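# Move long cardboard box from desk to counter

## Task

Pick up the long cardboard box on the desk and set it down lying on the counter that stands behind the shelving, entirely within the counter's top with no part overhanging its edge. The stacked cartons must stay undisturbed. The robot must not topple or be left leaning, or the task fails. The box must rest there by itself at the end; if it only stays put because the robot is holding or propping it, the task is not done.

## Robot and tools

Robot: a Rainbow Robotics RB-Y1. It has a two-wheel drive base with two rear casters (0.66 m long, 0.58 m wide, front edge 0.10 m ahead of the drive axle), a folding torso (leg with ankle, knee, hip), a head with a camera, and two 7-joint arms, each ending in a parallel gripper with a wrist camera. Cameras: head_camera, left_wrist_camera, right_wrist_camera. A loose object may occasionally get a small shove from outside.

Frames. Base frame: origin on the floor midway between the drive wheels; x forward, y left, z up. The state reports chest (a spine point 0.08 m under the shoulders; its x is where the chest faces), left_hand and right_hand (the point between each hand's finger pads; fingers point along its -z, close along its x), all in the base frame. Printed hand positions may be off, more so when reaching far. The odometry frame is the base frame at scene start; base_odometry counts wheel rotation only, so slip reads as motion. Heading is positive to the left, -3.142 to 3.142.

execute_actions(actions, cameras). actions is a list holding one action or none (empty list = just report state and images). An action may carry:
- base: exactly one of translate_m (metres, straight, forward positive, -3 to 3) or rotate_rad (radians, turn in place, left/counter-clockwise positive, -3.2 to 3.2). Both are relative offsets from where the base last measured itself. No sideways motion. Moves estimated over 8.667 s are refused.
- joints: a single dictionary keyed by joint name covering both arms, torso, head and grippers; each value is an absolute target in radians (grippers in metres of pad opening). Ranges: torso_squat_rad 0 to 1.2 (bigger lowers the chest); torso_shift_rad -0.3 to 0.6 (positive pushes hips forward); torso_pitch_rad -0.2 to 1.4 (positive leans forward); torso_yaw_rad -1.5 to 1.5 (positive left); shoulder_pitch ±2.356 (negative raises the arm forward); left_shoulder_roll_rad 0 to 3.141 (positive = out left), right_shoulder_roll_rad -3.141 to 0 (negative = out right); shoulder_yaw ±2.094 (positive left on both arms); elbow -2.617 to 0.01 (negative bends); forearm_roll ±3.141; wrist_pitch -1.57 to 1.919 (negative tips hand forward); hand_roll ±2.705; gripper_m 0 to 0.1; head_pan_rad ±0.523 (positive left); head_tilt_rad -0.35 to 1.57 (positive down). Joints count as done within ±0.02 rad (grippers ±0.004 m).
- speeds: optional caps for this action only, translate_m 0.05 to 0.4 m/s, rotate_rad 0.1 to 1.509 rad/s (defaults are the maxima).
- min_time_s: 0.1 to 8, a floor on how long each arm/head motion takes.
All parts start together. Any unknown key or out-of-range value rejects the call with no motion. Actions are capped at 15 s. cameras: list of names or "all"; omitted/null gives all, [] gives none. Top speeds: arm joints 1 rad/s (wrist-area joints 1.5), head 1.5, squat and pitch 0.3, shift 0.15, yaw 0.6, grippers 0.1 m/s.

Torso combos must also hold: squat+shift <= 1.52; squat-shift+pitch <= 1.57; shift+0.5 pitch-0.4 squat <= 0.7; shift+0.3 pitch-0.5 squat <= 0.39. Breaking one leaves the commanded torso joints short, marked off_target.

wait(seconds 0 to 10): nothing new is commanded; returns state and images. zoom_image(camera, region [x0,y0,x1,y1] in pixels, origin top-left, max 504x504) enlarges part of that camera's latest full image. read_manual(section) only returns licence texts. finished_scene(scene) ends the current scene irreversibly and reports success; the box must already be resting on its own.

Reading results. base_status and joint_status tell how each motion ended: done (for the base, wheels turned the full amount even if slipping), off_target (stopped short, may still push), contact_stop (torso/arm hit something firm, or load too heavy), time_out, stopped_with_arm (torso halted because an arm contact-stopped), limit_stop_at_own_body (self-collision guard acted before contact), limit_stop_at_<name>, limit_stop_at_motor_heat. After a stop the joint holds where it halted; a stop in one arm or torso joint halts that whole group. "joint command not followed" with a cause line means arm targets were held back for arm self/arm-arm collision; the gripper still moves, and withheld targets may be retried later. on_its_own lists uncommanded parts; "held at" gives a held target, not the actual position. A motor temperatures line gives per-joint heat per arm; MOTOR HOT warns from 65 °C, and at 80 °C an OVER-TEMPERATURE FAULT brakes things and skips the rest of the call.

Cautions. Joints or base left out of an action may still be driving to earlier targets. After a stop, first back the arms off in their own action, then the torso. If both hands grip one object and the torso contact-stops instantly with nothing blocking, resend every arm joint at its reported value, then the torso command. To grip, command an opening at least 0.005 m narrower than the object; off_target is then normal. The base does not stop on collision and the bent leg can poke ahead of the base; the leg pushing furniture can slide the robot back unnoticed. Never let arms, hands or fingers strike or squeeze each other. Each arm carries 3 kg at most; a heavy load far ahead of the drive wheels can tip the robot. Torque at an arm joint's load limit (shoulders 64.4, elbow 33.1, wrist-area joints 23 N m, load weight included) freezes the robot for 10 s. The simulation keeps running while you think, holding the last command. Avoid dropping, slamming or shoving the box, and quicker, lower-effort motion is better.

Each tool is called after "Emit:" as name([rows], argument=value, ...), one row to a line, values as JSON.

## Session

Emit:
execute_actions(actions=[])

Scene clock: 0.00 s.
Motor temperatures (°C, as the motors report them): left_arm=[39 35 32 38 39 45 35] | right_arm=[36 35 39 41 44 47 39]
base_odometry: x=+0.000 y=+0.000 heading=+0.000 (m, m, rad; odometry frame)
base_status: not commanded
joint_positions: torso_squat_rad=+0.350 torso_shift_rad=+0.000 torso_pitch_rad=+0.000 torso_yaw_rad=+0.000 left_shoulder_pitch_rad=-0.001 left_shoulder_roll_rad=+0.024 left_shoulder_yaw_rad=+0.015 left_elbow_rad=-0.203 left_forearm_roll_rad=-0.031 left_wrist_pitch_rad=+0.036 left_hand_roll_rad=+0.019 left_gripper_m=+0.100 right_shoulder_pitch_rad=-0.006 right_shoulder_roll_rad=-0.052 right_shoulder_yaw_rad=-0.004 right_elbow_rad=-0.130 right_forearm_roll_rad=-0.006 right_wrist_pitch_rad=-0.048 right_hand_roll_rad=-0.026 right_gripper_m=+0.100 head_pan_rad=-0.001 head_tilt_rad=+0.401
joint_status: not commanded
chest: x=-0.2281 y=+0.0002 z=+1.2475 quat_wxyz=(+1.000, +0.000, +0.000, +0.000) (m; base frame)
left_hand: x=-0.1369 y=+0.2397 z=+0.5675 quat_wxyz=(+0.996, +0.013, -0.084, +0.000) (m; base frame)
right_hand: x=-0.1500 y=-0.2593 z=+0.5682 quat_wxyz=(+0.995, -0.024, -0.092, -0.015) (m; base frame)
pictures: head_camera, left_wrist_camera, right_wrist_camera
Images, in order (width x height): head_camera 896x504, left_wrist_camera 644x364, right_wrist_camera 644x364.

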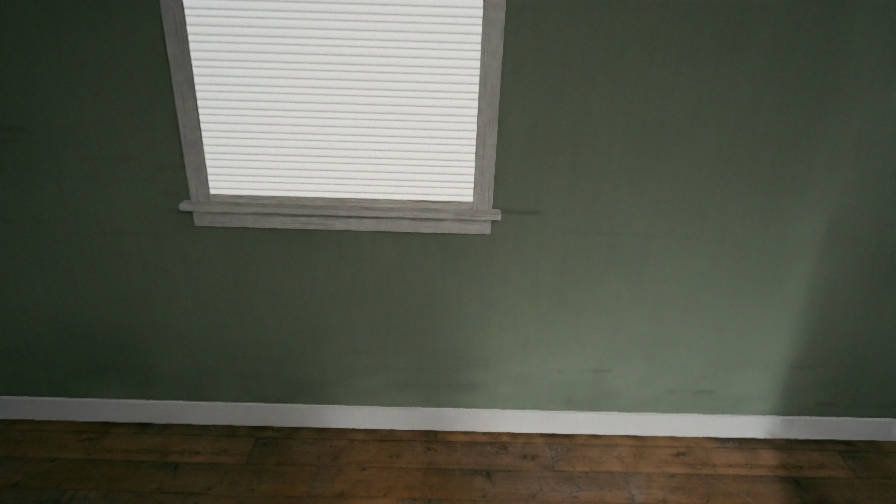

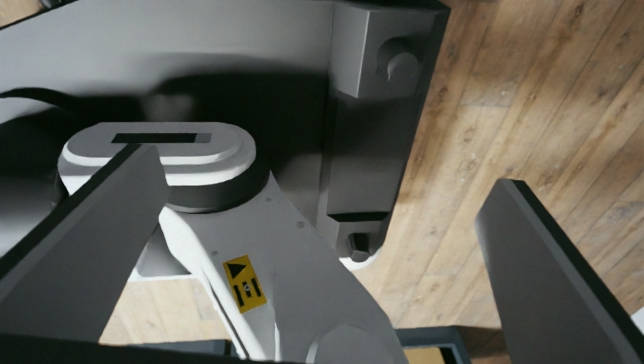

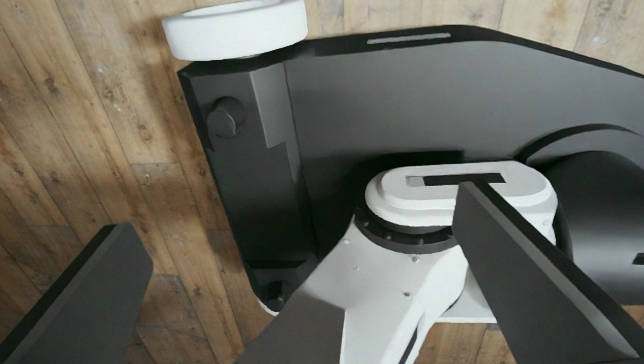

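Emit:
execute_actions([
  {"base":{"rotate_rad":1.3},"joints":{"head_tilt_rad":0.35}},
], cameras=["head_camera"])

Scene clock: 3.77 s.
Motor temperatures (°C, as the motors report them): left_arm=[39 35 32 38 39 45 35] | right_arm=[36 35 39 41 44 47 39]
base_odometry: x=+0.000 y=+0.000 heading=+1.299 (m, m, rad; odometry frame)
base_status: done
joint_positions: torso_squat_rad=+0.350 torso_shift_rad=+0.000 torso_pitch_rad=+0.000 torso_yaw_rad=+0.000 left_shoulder_pitch_rad=-0.001 left_shoulder_roll_rad=+0.024 left_shoulder_yaw_rad=+0.015 left_elbow_rad=-0.203 left_forearm_roll_rad=-0.031 left_wrist_pitch_rad=+0.036 left_hand_roll_rad=+0.019 left_gripper_m=+0.100 right_shoulder_pitch_rad=-0.006 right_shoulder_roll_rad=-0.052 right_shoulder_yaw_rad=-0.004 right_elbow_rad=-0.130 right_forearm_roll_rad=-0.006 right_wrist_pitch_rad=-0.048 right_hand_roll_rad=-0.026 right_gripper_m=+0.100 head_pan_rad=-0.001 head_tilt_rad=+0.350
joint_status: all done
chest: x=-0.2282 y=+0.0001 z=+1.2475 quat_wxyz=(+1.000, +0.000, +0.000, +0.000) (m; base frame)
left_hand: x=-0.1369 y=+0.2397 z=+0.5675 quat_wxyz=(+0.996, +0.013, -0.084, +0.000) (m; base frame)
right_hand: x=-0.1500 y=-0.2593 z=+0.5681 quat_wxyz=(+0.995, -0.024, -0.092, -0.015) (m; base frame)
pictures: head_camera
Images, in order (width x height): head_camera 896x504.

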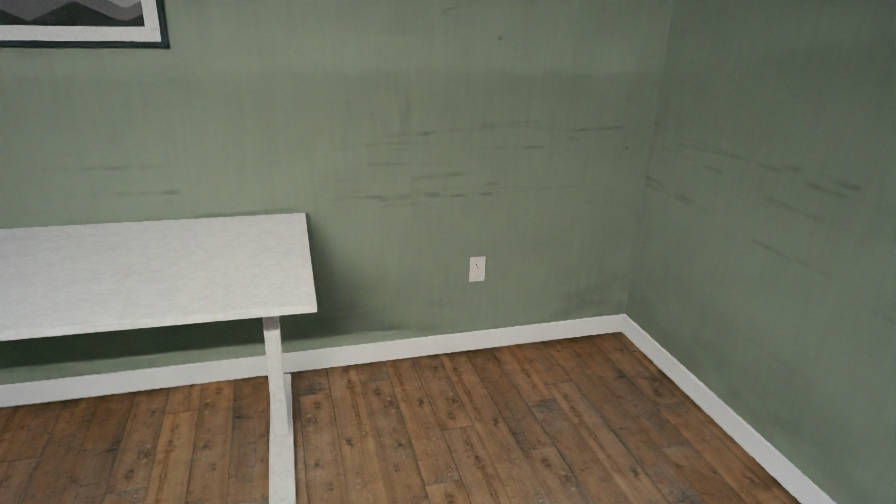

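Emit:
execute_actions([
  {"base":{"rotate_rad":0.75},"joints":{"head_tilt_rad":0.45}},
], cameras=["head_camera"])

Scene clock: 6.73 s.
Motor temperatures (°C, as the motors report them): left_arm=[39 35 32 38 39 45 35] | right_arm=[36 35 39 41 44 47 39]
base_odometry: x=+0.000 y=+0.000 heading=+2.049 (m, m, rad; odometry frame)
base_status: done
joint_positions: torso_squat_rad=+0.350 torso_shift_rad=+0.000 torso_pitch_rad=+0.000 torso_yaw_rad=+0.000 left_shoulder_pitch_rad=-0.001 left_shoulder_roll_rad=+0.024 left_shoulder_yaw_rad=+0.015 left_elbow_rad=-0.203 left_forearm_roll_rad=-0.031 left_wrist_pitch_rad=+0.036 left_hand_roll_rad=+0.019 left_gripper_m=+0.100 right_shoulder_pitch_rad=-0.006 right_shoulder_roll_rad=-0.052 right_shoulder_yaw_rad=-0.004 right_elbow_rad=-0.130 right_forearm_roll_rad=-0.006 right_wrist_pitch_rad=-0.048 right_hand_roll_rad=-0.026 right_gripper_m=+0.100 head_pan_rad=-0.001 head_tilt_rad=+0.450
joint_status: all done
chest: x=-0.2282 y=+0.0001 z=+1.2475 quat_wxyz=(+1.000, +0.000, +0.000, +0.000) (m; base frame)
left_hand: x=-0.1369 y=+0.2397 z=+0.5675 quat_wxyz=(+0.996, +0.014, -0.084, +0.000) (m; base frame)
right_hand: x=-0.1500 y=-0.2593 z=+0.5681 quat_wxyz=(+0.995, -0.024, -0.092, -0.015) (m; base frame)
pictures: head_camera
Images, in order (width x height): head_camera 896x504.

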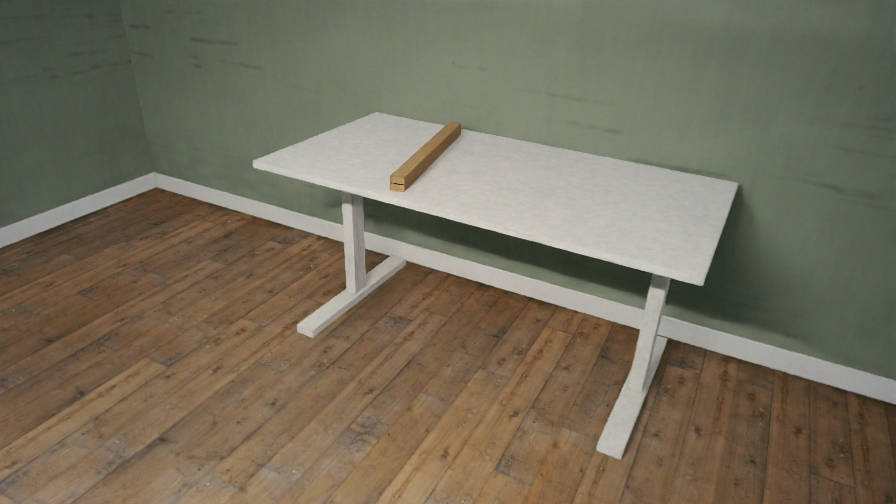

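Emit:
execute_actions([
  {"base":{"rotate_rad":-0.04},"joints":{"torso_squat_rad":0.2,"torso_shift_rad":0.3,"torso_pitch_rad":0.5,"left_shoulder_pitch_rad":-0.9,"left_elbow_rad":-1.55,"left_wrist_pitch_rad":1.87,"left_shoulder_roll_rad":0.1,"left_hand_roll_rad":1.2,"right_shoulder_pitch_rad":0.3,"right_elbow_rad":-0.6,"head_tilt_rad":0.3}},
], cameras=[])

Emit:
execute_actions([
  {"base":{"translate_m":1.15},"joints":{"head_tilt_rad":0.5}},
], cameras=["head_camera","left_wrist_camera"])

Scene clock: 9.77 s.
Motor temperatures (°C, as the motors report them): left_arm=[39 35 32 38 39 45 35] | right_arm=[36 35 39 41 44 47 39]
base_odometry: x=+0.000 y=+0.000 heading=+2.009 (m, m, rad; odometry frame)
base_status: done
joint_positions: torso_squat_rad=+0.200 torso_shift_rad=+0.300 torso_pitch_rad=+0.500 torso_yaw_rad=+0.000 left_shoulder_pitch_rad=-0.900 left_shoulder_roll_rad=+0.100 left_shoulder_yaw_rad=+0.015 left_elbow_rad=-1.550 left_forearm_roll_rad=-0.031 left_wrist_pitch_rad=+1.870 left_hand_roll_rad=+1.200 left_gripper_m=+0.100 right_shoulder_pitch_rad=+0.300 right_shoulder_roll_rad=-0.052 right_shoulder_yaw_rad=-0.004 right_elbow_rad=-0.600 right_forearm_roll_rad=-0.006 right_wrist_pitch_rad=-0.048 right_hand_roll_rad=-0.026 right_gripper_m=+0.100 head_pan_rad=-0.001 head_tilt_rad=+0.300
joint_status: all done
chest: x=+0.1230 y=+0.0001 z=+1.2075 quat_wxyz=(+0.969, +0.000, +0.247, +0.000) (m; base frame)
left_hand: x=+0.5444 y=+0.1587 z=+0.8566 quat_wxyz=(+0.886, +0.023, -0.046, +0.461) (m; base frame)
right_hand: x=-0.1218 y=-0.2758 z=+0.5889 quat_wxyz=(+0.996, -0.050, +0.067, -0.044) (m; base frame)
pictures: none
No camera images: the call's "cameras" was empty. Leave "cameras" out to get every camera's image.

Scene clock: 14.10 s.
Motor temperatures (°C, as the motors report them): left_arm=[39 35 32 38 39 45 35] | right_arm=[36 35 39 41 44 47 39]
base_odometry: x=-0.489 y=+1.041 heading=+2.010 (m, m, rad; odometry frame)
base_status: done
joint_positions: torso_squat_rad=+0.200 torso_shift_rad=+0.300 torso_pitch_rad=+0.500 torso_yaw_rad=+0.000 left_shoulder_pitch_rad=-0.900 left_shoulder_roll_rad=+0.100 left_shoulder_yaw_rad=+0.015 left_elbow_rad=-1.550 left_forearm_roll_rad=-0.031 left_wrist_pitch_rad=+1.870 left_hand_roll_rad=+1.200 left_gripper_m=+0.100 right_shoulder_pitch_rad=+0.300 right_shoulder_roll_rad=-0.052 right_shoulder_yaw_rad=-0.004 right_elbow_rad=-0.600 right_forearm_roll_rad=-0.006 right_wrist_pitch_rad=-0.048 right_hand_roll_rad=-0.026 right_gripper_m=+0.100 head_pan_rad=-0.001 head_tilt_rad=+0.500
joint_status: all done
chest: x=+0.1231 y=+0.0001 z=+1.2075 quat_wxyz=(+0.969, +0.000, +0.247, +0.000) (m; base frame)
left_hand: x=+0.5443 y=+0.1587 z=+0.8565 quat_wxyz=(+0.886, +0.023, -0.046, +0.461) (m; base frame)
right_hand: x=-0.1219 y=-0.2758 z=+0.5889 quat_wxyz=(+0.996, -0.050, +0.067, -0.044) (m; base frame)
pictures: head_camera, left_wrist_camera
Images, in order (width x height): head_camera 896x504, left_wrist_camera 644x364.

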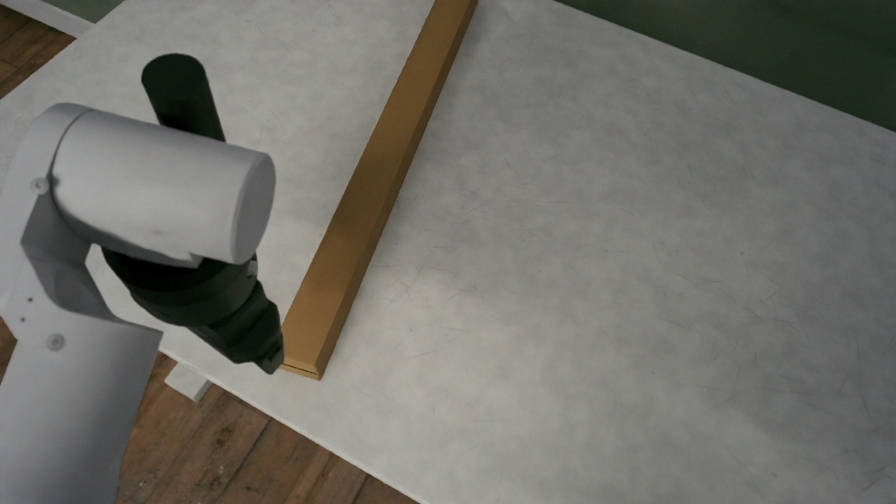

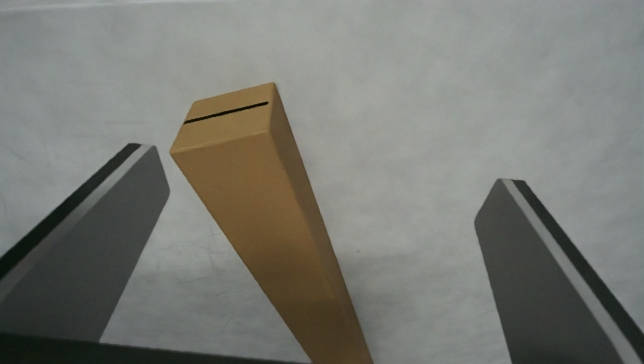

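Emit:
execute_actions([
  {"base":{"translate_m":0.3},"joints":{"torso_yaw_rad":-0.15,"left_hand_roll_rad":1.62,"head_tilt_rad":0.6}},
], cameras=["head_camera","left_wrist_camera"])

Scene clock: 16.30 s.
Motor temperatures (°C, as the motors report them): left_arm=[39 35 32 38 39 45 35] | right_arm=[36 35 39 41 44 47 39]
base_odometry: x=-0.617 y=+1.312 heading=+2.011 (m, m, rad; odometry frame)
base_status: done
joint_positions: torso_squat_rad=+0.200 torso_shift_rad=+0.300 torso_pitch_rad=+0.500 torso_yaw_rad=-0.150 left_shoulder_pitch_rad=-0.900 left_shoulder_roll_rad=+0.100 left_shoulder_yaw_rad=+0.015 left_elbow_rad=-1.550 left_forearm_roll_rad=-0.031 left_wrist_pitch_rad=+1.870 left_hand_roll_rad=+1.620 left_gripper_m=+0.100 right_shoulder_pitch_rad=+0.300 right_shoulder_roll_rad=-0.052 right_shoulder_yaw_rad=-0.004 right_elbow_rad=-0.600 right_forearm_roll_rad=-0.006 right_wrist_pitch_rad=-0.048 right_hand_roll_rad=-0.026 right_gripper_m=+0.100 head_pan_rad=-0.001 head_tilt_rad=+0.600
joint_status: all done
chest: x=+0.1231 y=+0.0001 z=+1.2075 quat_wxyz=(+0.966, -0.019, +0.247, -0.073) (m; base frame)
left_hand: x=+0.5599 y=+0.0766 z=+0.8480 quat_wxyz=(+0.811, -0.018, -0.028, +0.585) (m; base frame)
right_hand: x=-0.1589 y=-0.2849 z=+0.6091 quat_wxyz=(+0.988, -0.081, +0.069, -0.111) (m; base frame)
pictures: head_camera, left_wrist_camera
Images, in order (width x height): head_camera 896x504, left_wrist_camera 644x364.

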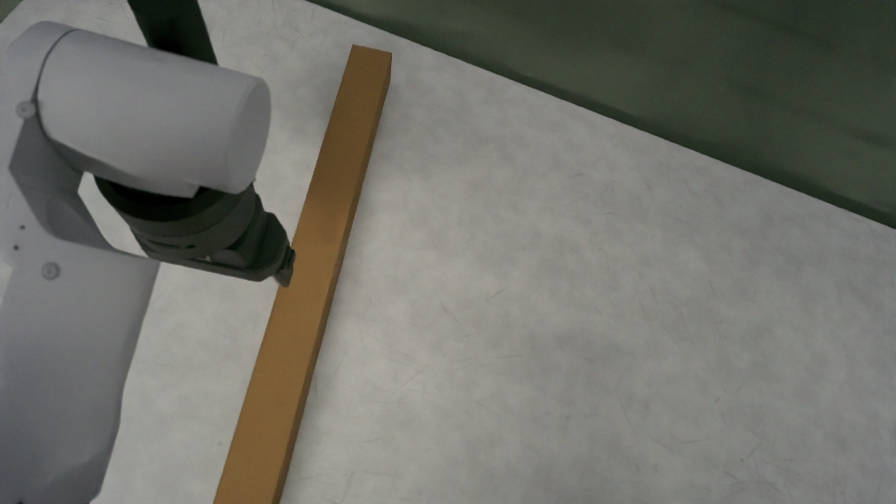

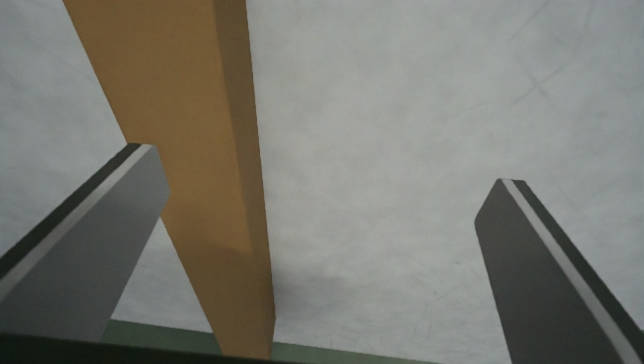

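Emit:
execute_actions([
  {"joints":{"torso_yaw_rad":-0.28,"left_hand_roll_rad":1.8,"torso_squat_rad":0.35}},
], cameras=["left_wrist_camera"])

Scene clock: 17.70 s.
Motor temperatures (°C, as the motors report them): left_arm=[39 35 32 38 39 45 35] | right_arm=[36 35 39 41 44 47 39]
base_odometry: x=-0.617 y=+1.312 heading=+2.011 (m, m, rad; odometry frame)
base_status: not commanded
joint_positions: torso_squat_rad=+0.350 torso_shift_rad=+0.300 torso_pitch_rad=+0.500 torso_yaw_rad=-0.280 left_shoulder_pitch_rad=-0.900 left_shoulder_roll_rad=+0.100 left_shoulder_yaw_rad=+0.015 left_elbow_rad=-1.550 left_forearm_roll_rad=-0.031 left_wrist_pitch_rad=+1.870 left_hand_roll_rad=+1.800 left_gripper_m=+0.100 right_shoulder_pitch_rad=+0.300 right_shoulder_roll_rad=-0.052 right_shoulder_yaw_rad=-0.004 right_elbow_rad=-0.600 right_forearm_roll_rad=-0.006 right_wrist_pitch_rad=-0.048 right_hand_roll_rad=-0.026 right_gripper_m=+0.100 head_pan_rad=-0.001 head_tilt_rad=+0.600
joint_status: all done
chest: x=+0.1145 y=+0.0001 z=+1.1803 quat_wxyz=(+0.959, -0.034, +0.245, -0.135) (m; base frame)
left_hand: x=+0.5560 y=+0.0040 z=+0.8184 quat_wxyz=(+0.790, -0.045, -0.005, +0.612) (m; base frame)
right_hand: x=-0.2000 y=-0.2876 z=+0.5998 quat_wxyz=(+0.977, -0.108, +0.070, -0.170) (m; base frame)
pictures: left_wrist_camera
Images, in order (width x height): left_wrist_camera 644x364.

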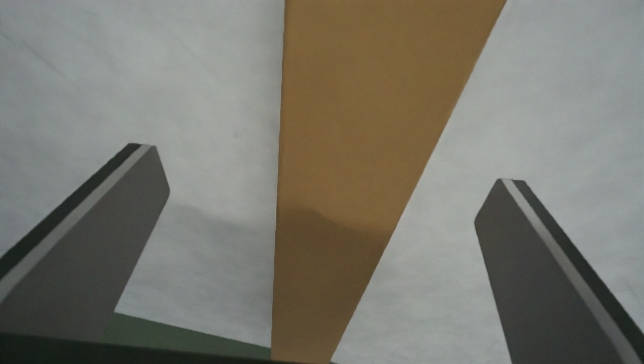

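Emit:
execute_actions([
  {"joints":{"left_hand_roll_rad":1.66,"torso_yaw_rad":-0.27}},
], cameras=[])

Emit:
execute_actions([
  {"joints":{"torso_squat_rad":0.52}},
], cameras=["left_wrist_camera"])

Scene clock: 18.43 s.
Motor temperatures (°C, as the motors report them): left_arm=[39 35 32 38 39 45 35] | right_arm=[36 35 39 41 44 47 39]
base_odometry: x=-0.617 y=+1.312 heading=+2.011 (m, m, rad; odometry frame)
base_status: not commanded
joint_positions: torso_squat_rad=+0.350 torso_shift_rad=+0.300 torso_pitch_rad=+0.500 torso_yaw_rad=-0.270 left_shoulder_pitch_rad=-0.900 left_shoulder_roll_rad=+0.100 left_shoulder_yaw_rad=+0.015 left_elbow_rad=-1.550 left_forearm_roll_rad=-0.031 left_wrist_pitch_rad=+1.870 left_hand_roll_rad=+1.660 left_gripper_m=+0.100 right_shoulder_pitch_rad=+0.300 right_shoulder_roll_rad=-0.052 right_shoulder_yaw_rad=-0.004 right_elbow_rad=-0.600 right_forearm_roll_rad=-0.006 right_wrist_pitch_rad=-0.048 right_hand_roll_rad=-0.026 right_gripper_m=+0.100 head_pan_rad=-0.001 head_tilt_rad=+0.600
joint_status: all done
chest: x=+0.1145 y=+0.0001 z=+1.1803 quat_wxyz=(+0.960, -0.033, +0.245, -0.130) (m; base frame)
left_hand: x=+0.5560 y=+0.0096 z=+0.8185 quat_wxyz=(+0.828, -0.043, -0.009, +0.559) (m; base frame)
right_hand: x=-0.1974 y=-0.2876 z=+0.5984 quat_wxyz=(+0.978, -0.106, +0.070, -0.165) (m; base frame)
pictures: none
No camera images: the call's "cameras" was empty. Leave "cameras" out to get every camera's image.

Scene clock: 19.80 s.
Motor temperatures (°C, as the motors report them): left_arm=[39 35 32 38 39 45 35] | right_arm=[36 35 39 41 44 47 39]
base_odometry: x=-0.617 y=+1.312 heading=+2.011 (m, m, rad; odometry frame)
base_status: not commanded
joint_positions: torso_squat_rad=+0.520 torso_shift_rad=+0.300 torso_pitch_rad=+0.500 torso_yaw_rad=-0.270 left_shoulder_pitch_rad=-0.900 left_shoulder_roll_rad=+0.100 left_shoulder_yaw_rad=+0.015 left_elbow_rad=-1.550 left_forearm_roll_rad=-0.031 left_wrist_pitch_rad=+1.870 left_hand_roll_rad=+1.660 left_gripper_m=+0.100 right_shoulder_pitch_rad=+0.300 right_shoulder_roll_rad=-0.052 right_shoulder_yaw_rad=-0.004 right_elbow_rad=-0.600 right_forearm_roll_rad=-0.006 right_wrist_pitch_rad=-0.048 right_hand_roll_rad=-0.026 right_gripper_m=+0.100 head_pan_rad=-0.001 head_tilt_rad=+0.600
joint_status: all done
chest: x=+0.0997 y=+0.0001 z=+1.1324 quat_wxyz=(+0.960, -0.033, +0.245, -0.130) (m; base frame)
left_hand: x=+0.5412 y=+0.0096 z=+0.7706 quat_wxyz=(+0.828, -0.043, -0.009, +0.559) (m; base frame)
right_hand: x=-0.2122 y=-0.2876 z=+0.5505 quat_wxyz=(+0.978, -0.106, +0.070, -0.165) (m; base frame)
pictures: left_wrist_camera
Images, in order (width x height): left_wrist_camera 644x364.

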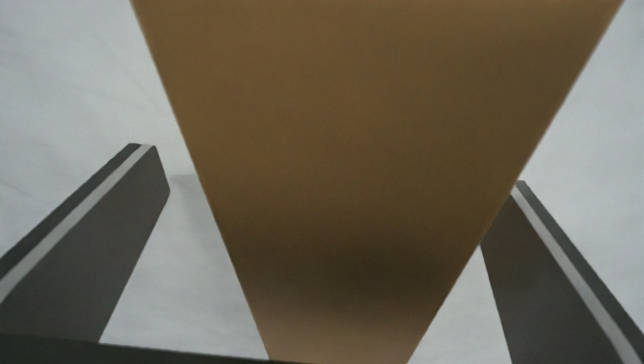

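Emit:
execute_actions([
  {"joints":{"torso_squat_rad":0.545}},
], cameras=[])

Emit:
execute_actions([
  {"joints":{"left_gripper_m":0.02}},
], cameras=[])

Emit:
execute_actions([
  {"joints":{"torso_squat_rad":0.2}},
], cameras=["head_camera"])

Emit:
execute_actions([
  {"base":{"translate_m":-0.9},"joints":{"head_tilt_rad":-0.1,"torso_yaw_rad":0,"left_hand_roll_rad":1.5},"min_time_s":2},
], cameras=[])

Emit:
execute_actions([
  {"base":{"rotate_rad":1.9},"speeds":{"rotate_rad":0.7}},
], cameras=["head_camera","left_wrist_camera"])

Scene clock: 20.70 s.
Motor temperatures (°C, as the motors report them): left_arm=[39 35 32 38 39 45 35] | right_arm=[36 35 39 41 44 47 39]
base_odometry: x=-0.617 y=+1.312 heading=+2.011 (m, m, rad; odometry frame)
base_status: not commanded
joint_positions: torso_squat_rad=+0.545 torso_shift_rad=+0.300 torso_pitch_rad=+0.500 torso_yaw_rad=-0.270 left_shoulder_pitch_rad=-0.900 left_shoulder_roll_rad=+0.100 left_shoulder_yaw_rad=+0.015 left_elbow_rad=-1.550 left_forearm_roll_rad=-0.031 left_wrist_pitch_rad=+1.870 left_hand_roll_rad=+1.660 left_gripper_m=+0.100 right_shoulder_pitch_rad=+0.300 right_shoulder_roll_rad=-0.052 right_shoulder_yaw_rad=-0.004 right_elbow_rad=-0.600 right_forearm_roll_rad=-0.006 right_wrist_pitch_rad=-0.048 right_hand_roll_rad=-0.026 right_gripper_m=+0.100 head_pan_rad=-0.001 head_tilt_rad=+0.600
joint_status: all done
chest: x=+0.0971 y=+0.0001 z=+1.1240 quat_wxyz=(+0.960, -0.033, +0.245, -0.130) (m; base frame)
left_hand: x=+0.5385 y=+0.0096 z=+0.7621 quat_wxyz=(+0.828, -0.043, -0.009, +0.559) (m; base frame)
right_hand: x=-0.2149 y=-0.2876 z=+0.5421 quat_wxyz=(+0.978, -0.106, +0.070, -0.165) (m; base frame)
pictures: none
No camera images: the call's "cameras" was empty. Leave "cameras" out to get every camera's image.

Scene clock: 22.00 s.
Motor temperatures (°C, as the motors report them): left_arm=[39 35 32 38 39 45 35] | right_arm=[36 35 39 41 44 47 39]
base_odometry: x=-0.617 y=+1.312 heading=+2.011 (m, m, rad; odometry frame)
base_status: not commanded
joint_positions: torso_squat_rad=+0.545 torso_shift_rad=+0.300 torso_pitch_rad=+0.500 torso_yaw_rad=-0.270 left_shoulder_pitch_rad=-0.900 left_shoulder_roll_rad=+0.100 left_shoulder_yaw_rad=+0.015 left_elbow_rad=-1.550 left_forearm_roll_rad=-0.031 left_wrist_pitch_rad=+1.870 left_hand_roll_rad=+1.660 left_gripper_m=+0.051 right_shoulder_pitch_rad=+0.300 right_shoulder_roll_rad=-0.052 right_shoulder_yaw_rad=-0.004 right_elbow_rad=-0.600 right_forearm_roll_rad=-0.006 right_wrist_pitch_rad=-0.048 right_hand_roll_rad=-0.026 right_gripper_m=+0.100 head_pan_rad=-0.001 head_tilt_rad=+0.600
joint_status: left_gripper_m off_target (ended at +0.051, target +0.020)
chest: x=+0.0971 y=+0.0001 z=+1.1240 quat_wxyz=(+0.960, -0.033, +0.245, -0.130) (m; base frame)
left_hand: x=+0.5385 y=+0.0096 z=+0.7621 quat_wxyz=(+0.828, -0.043, -0.009, +0.559) (m; base frame)
right_hand: x=-0.2149 y=-0.2876 z=+0.5421 quat_wxyz=(+0.978, -0.106, +0.070, -0.165) (m; base frame)
pictures: none
No camera images: the call's "cameras" was empty. Leave "cameras" out to get every camera's image.

Scene clock: 23.97 s.
Motor temperatures (°C, as the motors report them): left_arm=[39 35 32 38 39 45 35] | right_arm=[37 35 39 41 44 47 39]
base_odometry: x=-0.617 y=+1.312 heading=+2.011 (m, m, rad; odometry frame)
base_status: not commanded
joint_positions: torso_squat_rad=+0.200 torso_shift_rad=+0.300 torso_pitch_rad=+0.500 torso_yaw_rad=-0.270 left_shoulder_pitch_rad=-0.900 left_shoulder_roll_rad=+0.100 left_shoulder_yaw_rad=+0.015 left_elbow_rad=-1.550 left_forearm_roll_rad=-0.031 left_wrist_pitch_rad=+1.870 left_hand_roll_rad=+1.660 left_gripper_m=+0.051 right_shoulder_pitch_rad=+0.300 right_shoulder_roll_rad=-0.052 right_shoulder_yaw_rad=-0.004 right_elbow_rad=-0.600 right_forearm_roll_rad=-0.006 right_wrist_pitch_rad=-0.048 right_hand_roll_rad=-0.026 right_gripper_m=+0.100 head_pan_rad=-0.001 head_tilt_rad=+0.600
joint_status: all done
chest: x=+0.1231 y=+0.0001 z=+1.2075 quat_wxyz=(+0.960, -0.033, +0.245, -0.130) (m; base frame)
left_hand: x=+0.5644 y=+0.0096 z=+0.8455 quat_wxyz=(+0.828, -0.043, -0.009, +0.559) (m; base frame)
right_hand: x=-0.1891 y=-0.2875 z=+0.6256 quat_wxyz=(+0.978, -0.106, +0.070, -0.165) (m; base frame)
pictures: head_camera
Images, in order (width x height): head_camera 896x504.

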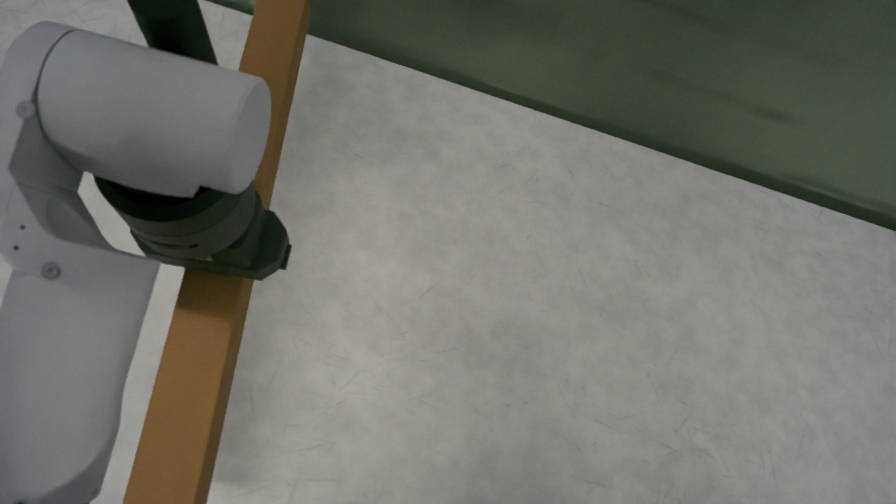

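Scene clock: 27.90 s.
Motor temperatures (°C, as the motors report them): left_arm=[39 35 32 38 39 45 35] | right_arm=[37 35 39 41 44 47 39]
base_odometry: x=-0.233 y=+0.498 heading=+2.011 (m, m, rad; odometry frame)
base_status: done
joint_positions: torso_squat_rad=+0.200 torso_shift_rad=+0.300 torso_pitch_rad=+0.500 torso_yaw_rad=+0.000 left_shoulder_pitch_rad=-0.900 left_shoulder_roll_rad=+0.100 left_shoulder_yaw_rad=+0.015 left_elbow_rad=-1.550 left_forearm_roll_rad=-0.031 left_wrist_pitch_rad=+1.870 left_hand_roll_rad=+1.500 left_gripper_m=+0.051 right_shoulder_pitch_rad=+0.300 right_shoulder_roll_rad=-0.052 right_shoulder_yaw_rad=-0.004 right_elbow_rad=-0.600 right_forearm_roll_rad=-0.006 right_wrist_pitch_rad=-0.048 right_hand_roll_rad=-0.026 right_gripper_m=+0.100 head_pan_rad=-0.001 head_tilt_rad=-0.100
joint_status: all done
chest: x=+0.1230 y=+0.0002 z=+1.2075 quat_wxyz=(+0.969, +0.000, +0.247, +0.000) (m; base frame)
left_hand: x=+0.5443 y=+0.1590 z=+0.8565 quat_wxyz=(+0.807, +0.016, -0.049, +0.588) (m; base frame)
right_hand: x=-0.1218 y=-0.2758 z=+0.5889 quat_wxyz=(+0.996, -0.050, +0.067, -0.044) (m; base frame)
pictures: none
No camera images: the call's "cameras" was empty. Leave "cameras" out to get every camera's image.

Scene clock: 32.33 s.
Motor temperatures (°C, as the motors report them): left_arm=[39 35 32 38 39 45 35] | right_arm=[37 35 39 41 44 47 39]
base_odometry: x=-0.233 y=+0.498 heading=-2.372 (m, m, rad; odometry frame)
base_status: done
joint_positions: torso_squat_rad=+0.200 torso_shift_rad=+0.300 torso_pitch_rad=+0.500 torso_yaw_rad=+0.000 left_shoulder_pitch_rad=-0.900 left_shoulder_roll_rad=+0.100 left_shoulder_yaw_rad=+0.015 left_elbow_rad=-1.550 left_forearm_roll_rad=-0.031 left_wrist_pitch_rad=+1.870 left_hand_roll_rad=+1.500 left_gripper_m=+0.051 right_shoulder_pitch_rad=+0.300 right_shoulder_roll_rad=-0.052 right_shoulder_yaw_rad=-0.004 right_elbow_rad=-0.600 right_forearm_roll_rad=-0.006 right_wrist_pitch_rad=-0.048 right_hand_roll_rad=-0.026 right_gripper_m=+0.100 head_pan_rad=-0.001 head_tilt_rad=-0.100
joint_status: not commanded
chest: x=+0.1230 y=+0.0002 z=+1.2075 quat_wxyz=(+0.969, +0.000, +0.247, +0.000) (m; base frame)
left_hand: x=+0.5443 y=+0.1590 z=+0.8565 quat_wxyz=(+0.807, +0.016, -0.049, +0.588) (m; base frame)
right_hand: x=-0.1218 y=-0.2758 z=+0.5889 quat_wxyz=(+0.996, -0.050, +0.067, -0.044) (m; base frame)
pictures: head_camera, left_wrist_camera
Images, in order (width x height): head_camera 896x504, left_wrist_camera 644x364.

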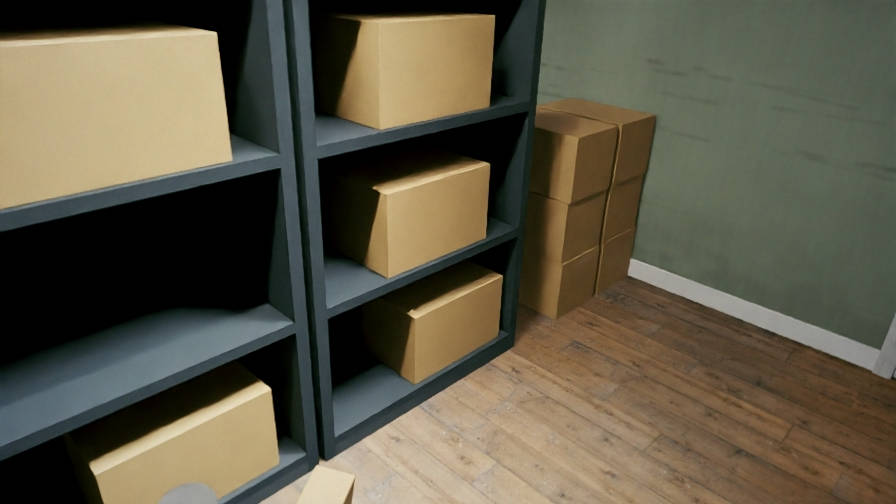

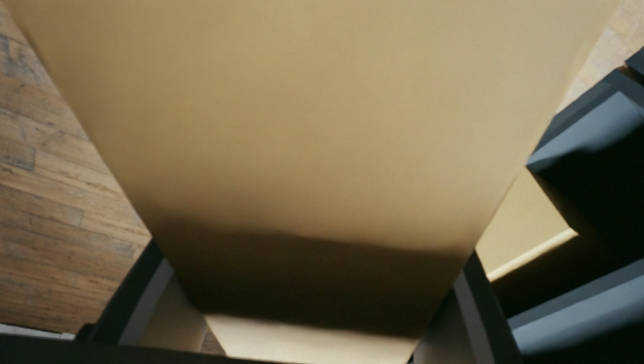

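Emit:
execute_actions([
  {"base":{"rotate_rad":1.9},"speeds":{"rotate_rad":0.6}},
], cameras=["head_camera"])

Scene clock: 37.23 s.
Motor temperatures (°C, as the motors report them): left_arm=[39 35 32 38 39 45 35] | right_arm=[37 35 39 41 44 47 39]
base_odometry: x=-0.233 y=+0.498 heading=-0.473 (m, m, rad; odometry frame)
base_status: done
joint_positions: torso_squat_rad=+0.200 torso_shift_rad=+0.300 torso_pitch_rad=+0.500 torso_yaw_rad=+0.000 left_shoulder_pitch_rad=-0.900 left_shoulder_roll_rad=+0.100 left_shoulder_yaw_rad=+0.015 left_elbow_rad=-1.550 left_forearm_roll_rad=-0.031 left_wrist_pitch_rad=+1.870 left_hand_roll_rad=+1.500 left_gripper_m=+0.051 right_shoulder_pitch_rad=+0.300 right_shoulder_roll_rad=-0.052 right_shoulder_yaw_rad=-0.004 right_elbow_rad=-0.600 right_forearm_roll_rad=-0.006 right_wrist_pitch_rad=-0.048 right_hand_roll_rad=-0.026 right_gripper_m=+0.100 head_pan_rad=-0.001 head_tilt_rad=-0.100
joint_status: not commanded
chest: x=+0.1230 y=+0.0002 z=+1.2075 quat_wxyz=(+0.969, +0.000, +0.247, +0.000) (m; base frame)
left_hand: x=+0.5443 y=+0.1590 z=+0.8565 quat_wxyz=(+0.807, +0.016, -0.049, +0.588) (m; base frame)
right_hand: x=-0.1218 y=-0.2758 z=+0.5889 quat_wxyz=(+0.996, -0.050, +0.067, -0.044) (m; base frame)
pictures: head_camera
Images, in order (width x height): head_camera 896x504.

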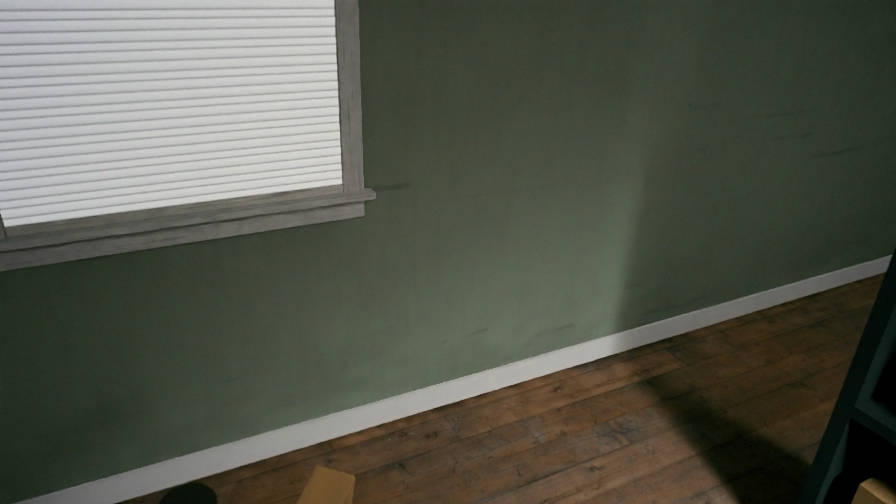

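Emit:
execute_actions([
  {"base":{"rotate_rad":0.35},"speeds":{"rotate_rad":0.6}},
], cameras=[])

Emit:
execute_actions([
  {"base":{"translate_m":0.65}},
], cameras=["head_camera"])

Emit:
execute_actions([
  {"base":{"rotate_rad":-0.85},"speeds":{"rotate_rad":0.6},"joints":{"head_tilt_rad":0.05}},
], cameras=["head_camera"])

Scene clock: 39.33 s.
Motor temperatures (°C, as the motors report them): left_arm=[39 35 32 38 39 45 35] | right_arm=[37 35 39 41 44 47 39]
base_odometry: x=-0.233 y=+0.498 heading=-0.124 (m, m, rad; odometry frame)
base_status: done
joint_positions: torso_squat_rad=+0.200 torso_shift_rad=+0.300 torso_pitch_rad=+0.500 torso_yaw_rad=+0.000 left_shoulder_pitch_rad=-0.900 left_shoulder_roll_rad=+0.100 left_shoulder_yaw_rad=+0.015 left_elbow_rad=-1.550 left_forearm_roll_rad=-0.031 left_wrist_pitch_rad=+1.870 left_hand_roll_rad=+1.500 left_gripper_m=+0.051 right_shoulder_pitch_rad=+0.300 right_shoulder_roll_rad=-0.052 right_shoulder_yaw_rad=-0.004 right_elbow_rad=-0.600 right_forearm_roll_rad=-0.006 right_wrist_pitch_rad=-0.048 right_hand_roll_rad=-0.026 right_gripper_m=+0.100 head_pan_rad=-0.001 head_tilt_rad=-0.100
joint_status: not commanded
chest: x=+0.1230 y=+0.0002 z=+1.2075 quat_wxyz=(+0.969, +0.000, +0.247, +0.000) (m; base frame)
left_hand: x=+0.5443 y=+0.1590 z=+0.8565 quat_wxyz=(+0.807, +0.016, -0.049, +0.588) (m; base frame)
right_hand: x=-0.1218 y=-0.2758 z=+0.5889 quat_wxyz=(+0.996, -0.050, +0.067, -0.044) (m; base frame)
pictures: none
No camera images: the call's "cameras" was empty. Leave "cameras" out to get every camera's image.

Scene clock: 42.40 s.
Motor temperatures (°C, as the motors report them): left_arm=[39 35 32 38 39 45 35] | right_arm=[37 35 39 41 44 47 39]
base_odometry: x=+0.412 y=+0.418 heading=-0.124 (m, m, rad; odometry frame)
base_status: done
joint_positions: torso_squat_rad=+0.200 torso_shift_rad=+0.300 torso_pitch_rad=+0.500 torso_yaw_rad=+0.000 left_shoulder_pitch_rad=-0.900 left_shoulder_roll_rad=+0.100 left_shoulder_yaw_rad=+0.015 left_elbow_rad=-1.550 left_forearm_roll_rad=-0.031 left_wrist_pitch_rad=+1.870 left_hand_roll_rad=+1.500 left_gripper_m=+0.051 right_shoulder_pitch_rad=+0.300 right_shoulder_roll_rad=-0.052 right_shoulder_yaw_rad=-0.004 right_elbow_rad=-0.600 right_forearm_roll_rad=-0.006 right_wrist_pitch_rad=-0.048 right_hand_roll_rad=-0.026 right_gripper_m=+0.100 head_pan_rad=-0.001 head_tilt_rad=-0.100
joint_status: not commanded
chest: x=+0.1231 y=+0.0002 z=+1.2075 quat_wxyz=(+0.969, +0.000, +0.247, +0.000) (m; base frame)
left_hand: x=+0.5443 y=+0.1589 z=+0.8565 quat_wxyz=(+0.807, +0.016, -0.049, +0.588) (m; base frame)
right_hand: x=-0.1218 y=-0.2758 z=+0.5889 quat_wxyz=(+0.996, -0.050, +0.067, -0.044) (m; base frame)
pictures: head_camera
Images, in order (width x height): head_camera 896x504.

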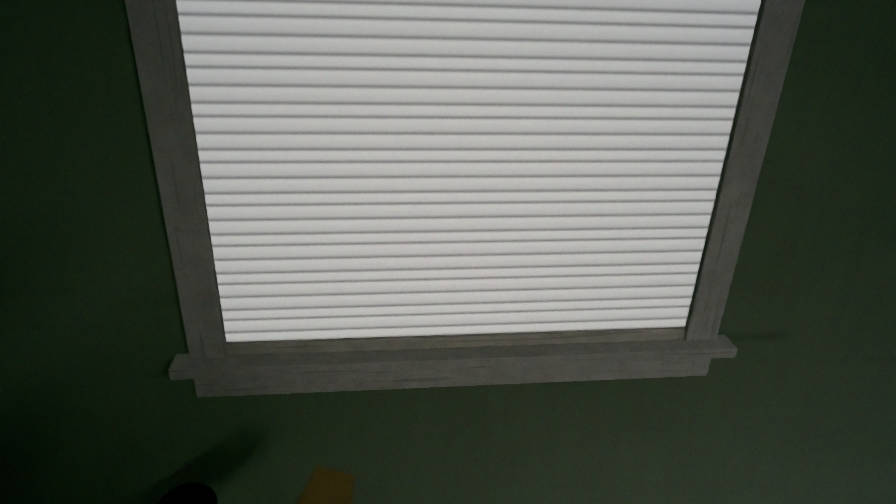

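Scene clock: 45.33 s.
Motor temperatures (°C, as the motors report them): left_arm=[39 35 32 38 39 45 35] | right_arm=[37 35 39 41 44 47 39]
base_odometry: x=+0.412 y=+0.418 heading=-0.973 (m, m, rad; odometry frame)
base_status: done
joint_positions: torso_squat_rad=+0.200 torso_shift_rad=+0.300 torso_pitch_rad=+0.500 torso_yaw_rad=+0.000 left_shoulder_pitch_rad=-0.900 left_shoulder_roll_rad=+0.100 left_shoulder_yaw_rad=+0.015 left_elbow_rad=-1.550 left_forearm_roll_rad=-0.031 left_wrist_pitch_rad=+1.870 left_hand_roll_rad=+1.500 left_gripper_m=+0.051 right_shoulder_pitch_rad=+0.300 right_shoulder_roll_rad=-0.052 right_shoulder_yaw_rad=-0.004 right_elbow_rad=-0.600 right_forearm_roll_rad=-0.006 right_wrist_pitch_rad=-0.048 right_hand_roll_rad=-0.026 right_gripper_m=+0.100 head_pan_rad=-0.001 head_tilt_rad=+0.050
joint_status: all done
chest: x=+0.1231 y=+0.0001 z=+1.2075 quat_wxyz=(+0.969, +0.000, +0.247, +0.000) (m; base frame)
left_hand: x=+0.5443 y=+0.1589 z=+0.8565 quat_wxyz=(+0.807, +0.016, -0.049, +0.588) (m; base frame)
right_hand: x=-0.1218 y=-0.2758 z=+0.5889 quat_wxyz=(+0.996, -0.050, +0.067, -0.044) (m; base frame)
pictures: head_camera
Images, in order (width x height): head_camera 896x504.

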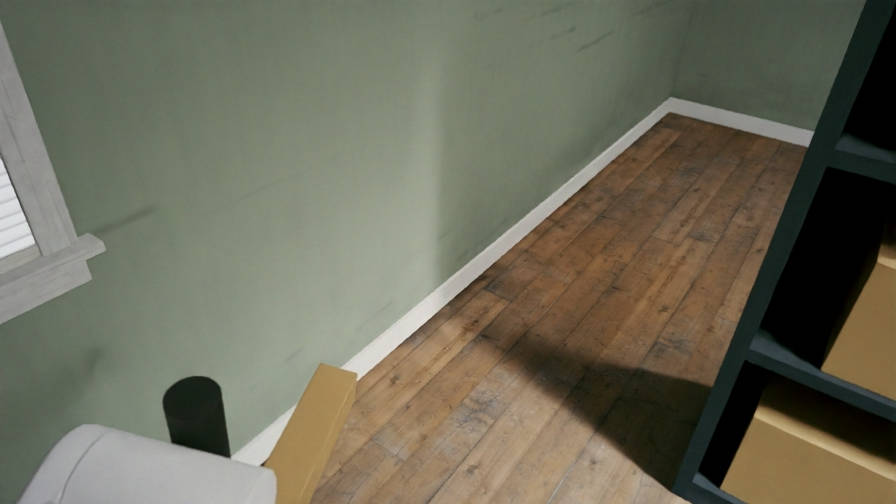

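Emit:
execute_actions([
  {"joints":{"torso_yaw_rad":-0.5,"head_pan_rad":0.3,"head_tilt_rad":0.2},"min_time_s":1.5},
], cameras=[])

Emit:
execute_actions([
  {"base":{"translate_m":0.9},"speeds":{"translate_m":0.3}},
], cameras=["head_camera"])

Emit:
execute_actions([
  {"base":{"rotate_rad":-0.6},"speeds":{"rotate_rad":0.4},"joints":{"torso_yaw_rad":0,"head_pan_rad":0},"min_time_s":2},
])

Scene clock: 47.37 s.
Motor temperatures (°C, as the motors report them): left_arm=[39 35 32 38 39 45 35] | right_arm=[37 35 39 41 44 47 39]
base_odometry: x=+0.412 y=+0.418 heading=-0.973 (m, m, rad; odometry frame)
base_status: not commanded
joint_positions: torso_squat_rad=+0.200 torso_shift_rad=+0.300 torso_pitch_rad=+0.500 torso_yaw_rad=-0.500 left_shoulder_pitch_rad=-0.900 left_shoulder_roll_rad=+0.100 left_shoulder_yaw_rad=+0.015 left_elbow_rad=-1.550 left_forearm_roll_rad=-0.031 left_wrist_pitch_rad=+1.870 left_hand_roll_rad=+1.500 left_gripper_m=+0.051 right_shoulder_pitch_rad=+0.300 right_shoulder_roll_rad=-0.052 right_shoulder_yaw_rad=-0.004 right_elbow_rad=-0.600 right_forearm_roll_rad=-0.006 right_wrist_pitch_rad=-0.048 right_hand_roll_rad=-0.026 right_gripper_m=+0.100 head_pan_rad=+0.300 head_tilt_rad=+0.200
joint_status: all done
chest: x=+0.1231 y=+0.0001 z=+1.2075 quat_wxyz=(+0.939, -0.061, +0.240, -0.240) (m; base frame)
left_hand: x=+0.5533 y=-0.1185 z=+0.8515 quat_wxyz=(+0.912, -0.091, +0.019, +0.400) (m; base frame)
right_hand: x=-0.2467 y=-0.2811 z=+0.6572 quat_wxyz=(+0.949, -0.152, +0.071, -0.267) (m; base frame)
pictures: none
No camera images: the call's "cameras" was empty. Leave "cameras" out to get every camera's image.

Scene clock: 51.67 s.
Motor temperatures (°C, as the motors report them): left_arm=[39 35 32 38 39 45 35] | right_arm=[37 35 39 41 44 47 39]
base_odometry: x=+0.918 y=-0.326 heading=-0.973 (m, m, rad; odometry frame)
base_status: done
joint_positions: torso_squat_rad=+0.200 torso_shift_rad=+0.300 torso_pitch_rad=+0.500 torso_yaw_rad=-0.500 left_shoulder_pitch_rad=-0.900 left_shoulder_roll_rad=+0.100 left_shoulder_yaw_rad=+0.015 left_elbow_rad=-1.550 left_forearm_roll_rad=-0.031 left_wrist_pitch_rad=+1.870 left_hand_roll_rad=+1.500 left_gripper_m=+0.051 right_shoulder_pitch_rad=+0.300 right_shoulder_roll_rad=-0.052 right_shoulder_yaw_rad=-0.004 right_elbow_rad=-0.600 right_forearm_roll_rad=-0.006 right_wrist_pitch_rad=-0.048 right_hand_roll_rad=-0.026 right_gripper_m=+0.100 head_pan_rad=+0.300 head_tilt_rad=+0.200
joint_status: not commanded
chest: x=+0.1230 y=+0.0001 z=+1.2075 quat_wxyz=(+0.939, -0.061, +0.240, -0.240) (m; base frame)
left_hand: x=+0.5533 y=-0.1185 z=+0.8516 quat_wxyz=(+0.912, -0.091, +0.019, +0.400) (m; base frame)
right_hand: x=-0.2467 y=-0.2811 z=+0.6571 quat_wxyz=(+0.949, -0.152, +0.071, -0.267) (m; base frame)
pictures: head_camera
Images, in order (width x height): head_camera 896x504.

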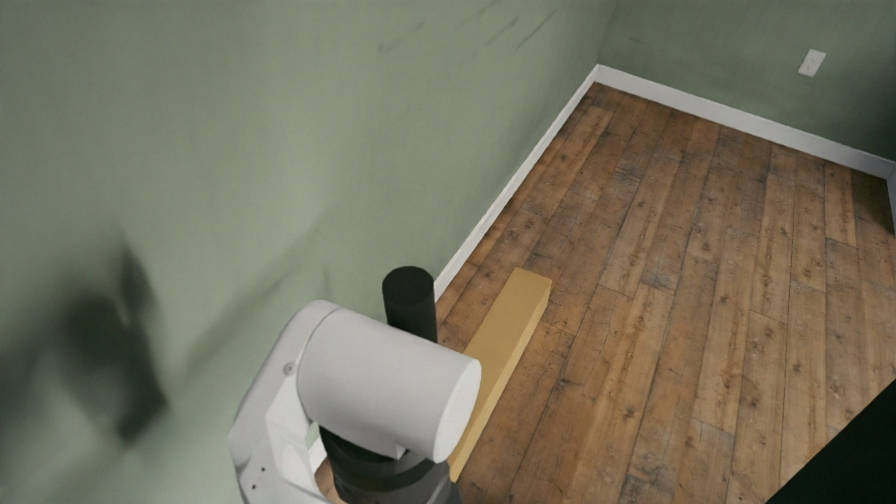

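Scene clock: 54.30 s.
Motor temperatures (°C, as the motors report them): left_arm=[39 35 32 38 39 45 35] | right_arm=[37 35 39 41 44 47 39]
base_odometry: x=+0.918 y=-0.326 heading=-1.572 (m, m, rad; odometry frame)
base_status: done
joint_positions: torso_squat_rad=+0.200 torso_shift_rad=+0.300 torso_pitch_rad=+0.500 torso_yaw_rad=+0.000 left_shoulder_pitch_rad=-0.900 left_shoulder_roll_rad=+0.100 left_shoulder_yaw_rad=+0.015 left_elbow_rad=-1.550 left_forearm_roll_rad=-0.031 left_wrist_pitch_rad=+1.870 left_hand_roll_rad=+1.500 left_gripper_m=+0.051 right_shoulder_pitch_rad=+0.300 right_shoulder_roll_rad=-0.052 right_shoulder_yaw_rad=-0.004 right_elbow_rad=-0.600 right_forearm_roll_rad=-0.006 right_wrist_pitch_rad=-0.048 right_hand_roll_rad=-0.026 right_gripper_m=+0.100 head_pan_rad=+0.000 head_tilt_rad=+0.200
joint_status: all done
chest: x=+0.1230 y=+0.0001 z=+1.2075 quat_wxyz=(+0.969, +0.000, +0.247, +0.000) (m; base frame)
left_hand: x=+0.5443 y=+0.1590 z=+0.8565 quat_wxyz=(+0.807, +0.016, -0.049, +0.588) (m; base frame)
right_hand: x=-0.1218 y=-0.2758 z=+0.5889 quat_wxyz=(+0.996, -0.050, +0.067, -0.044) (m; base frame)
pictures: head_camera, left_wrist_camera, right_wrist_camera
Images, in order (width x height): head_camera 896x504, left_wrist_camera 644x364, right_wrist_camera 644x364.

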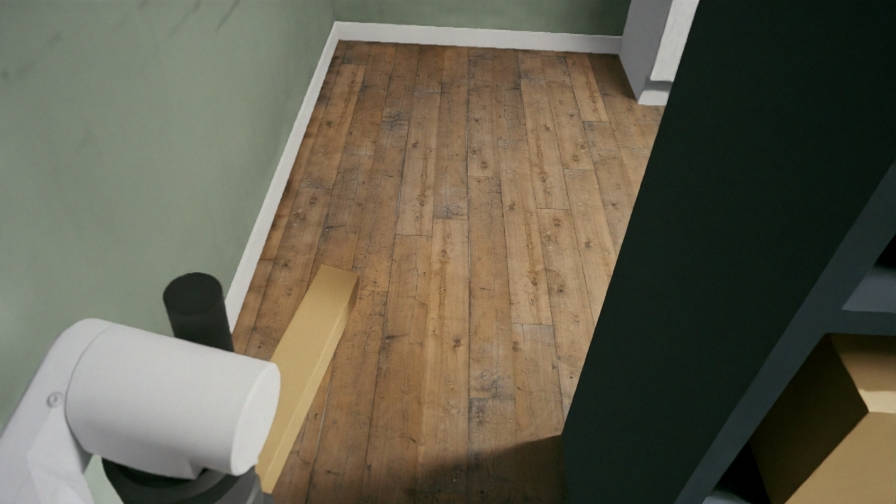

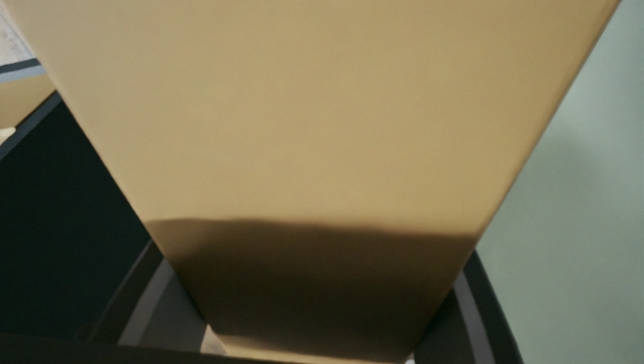

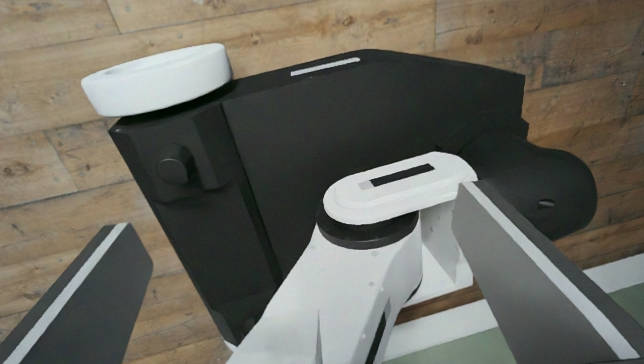

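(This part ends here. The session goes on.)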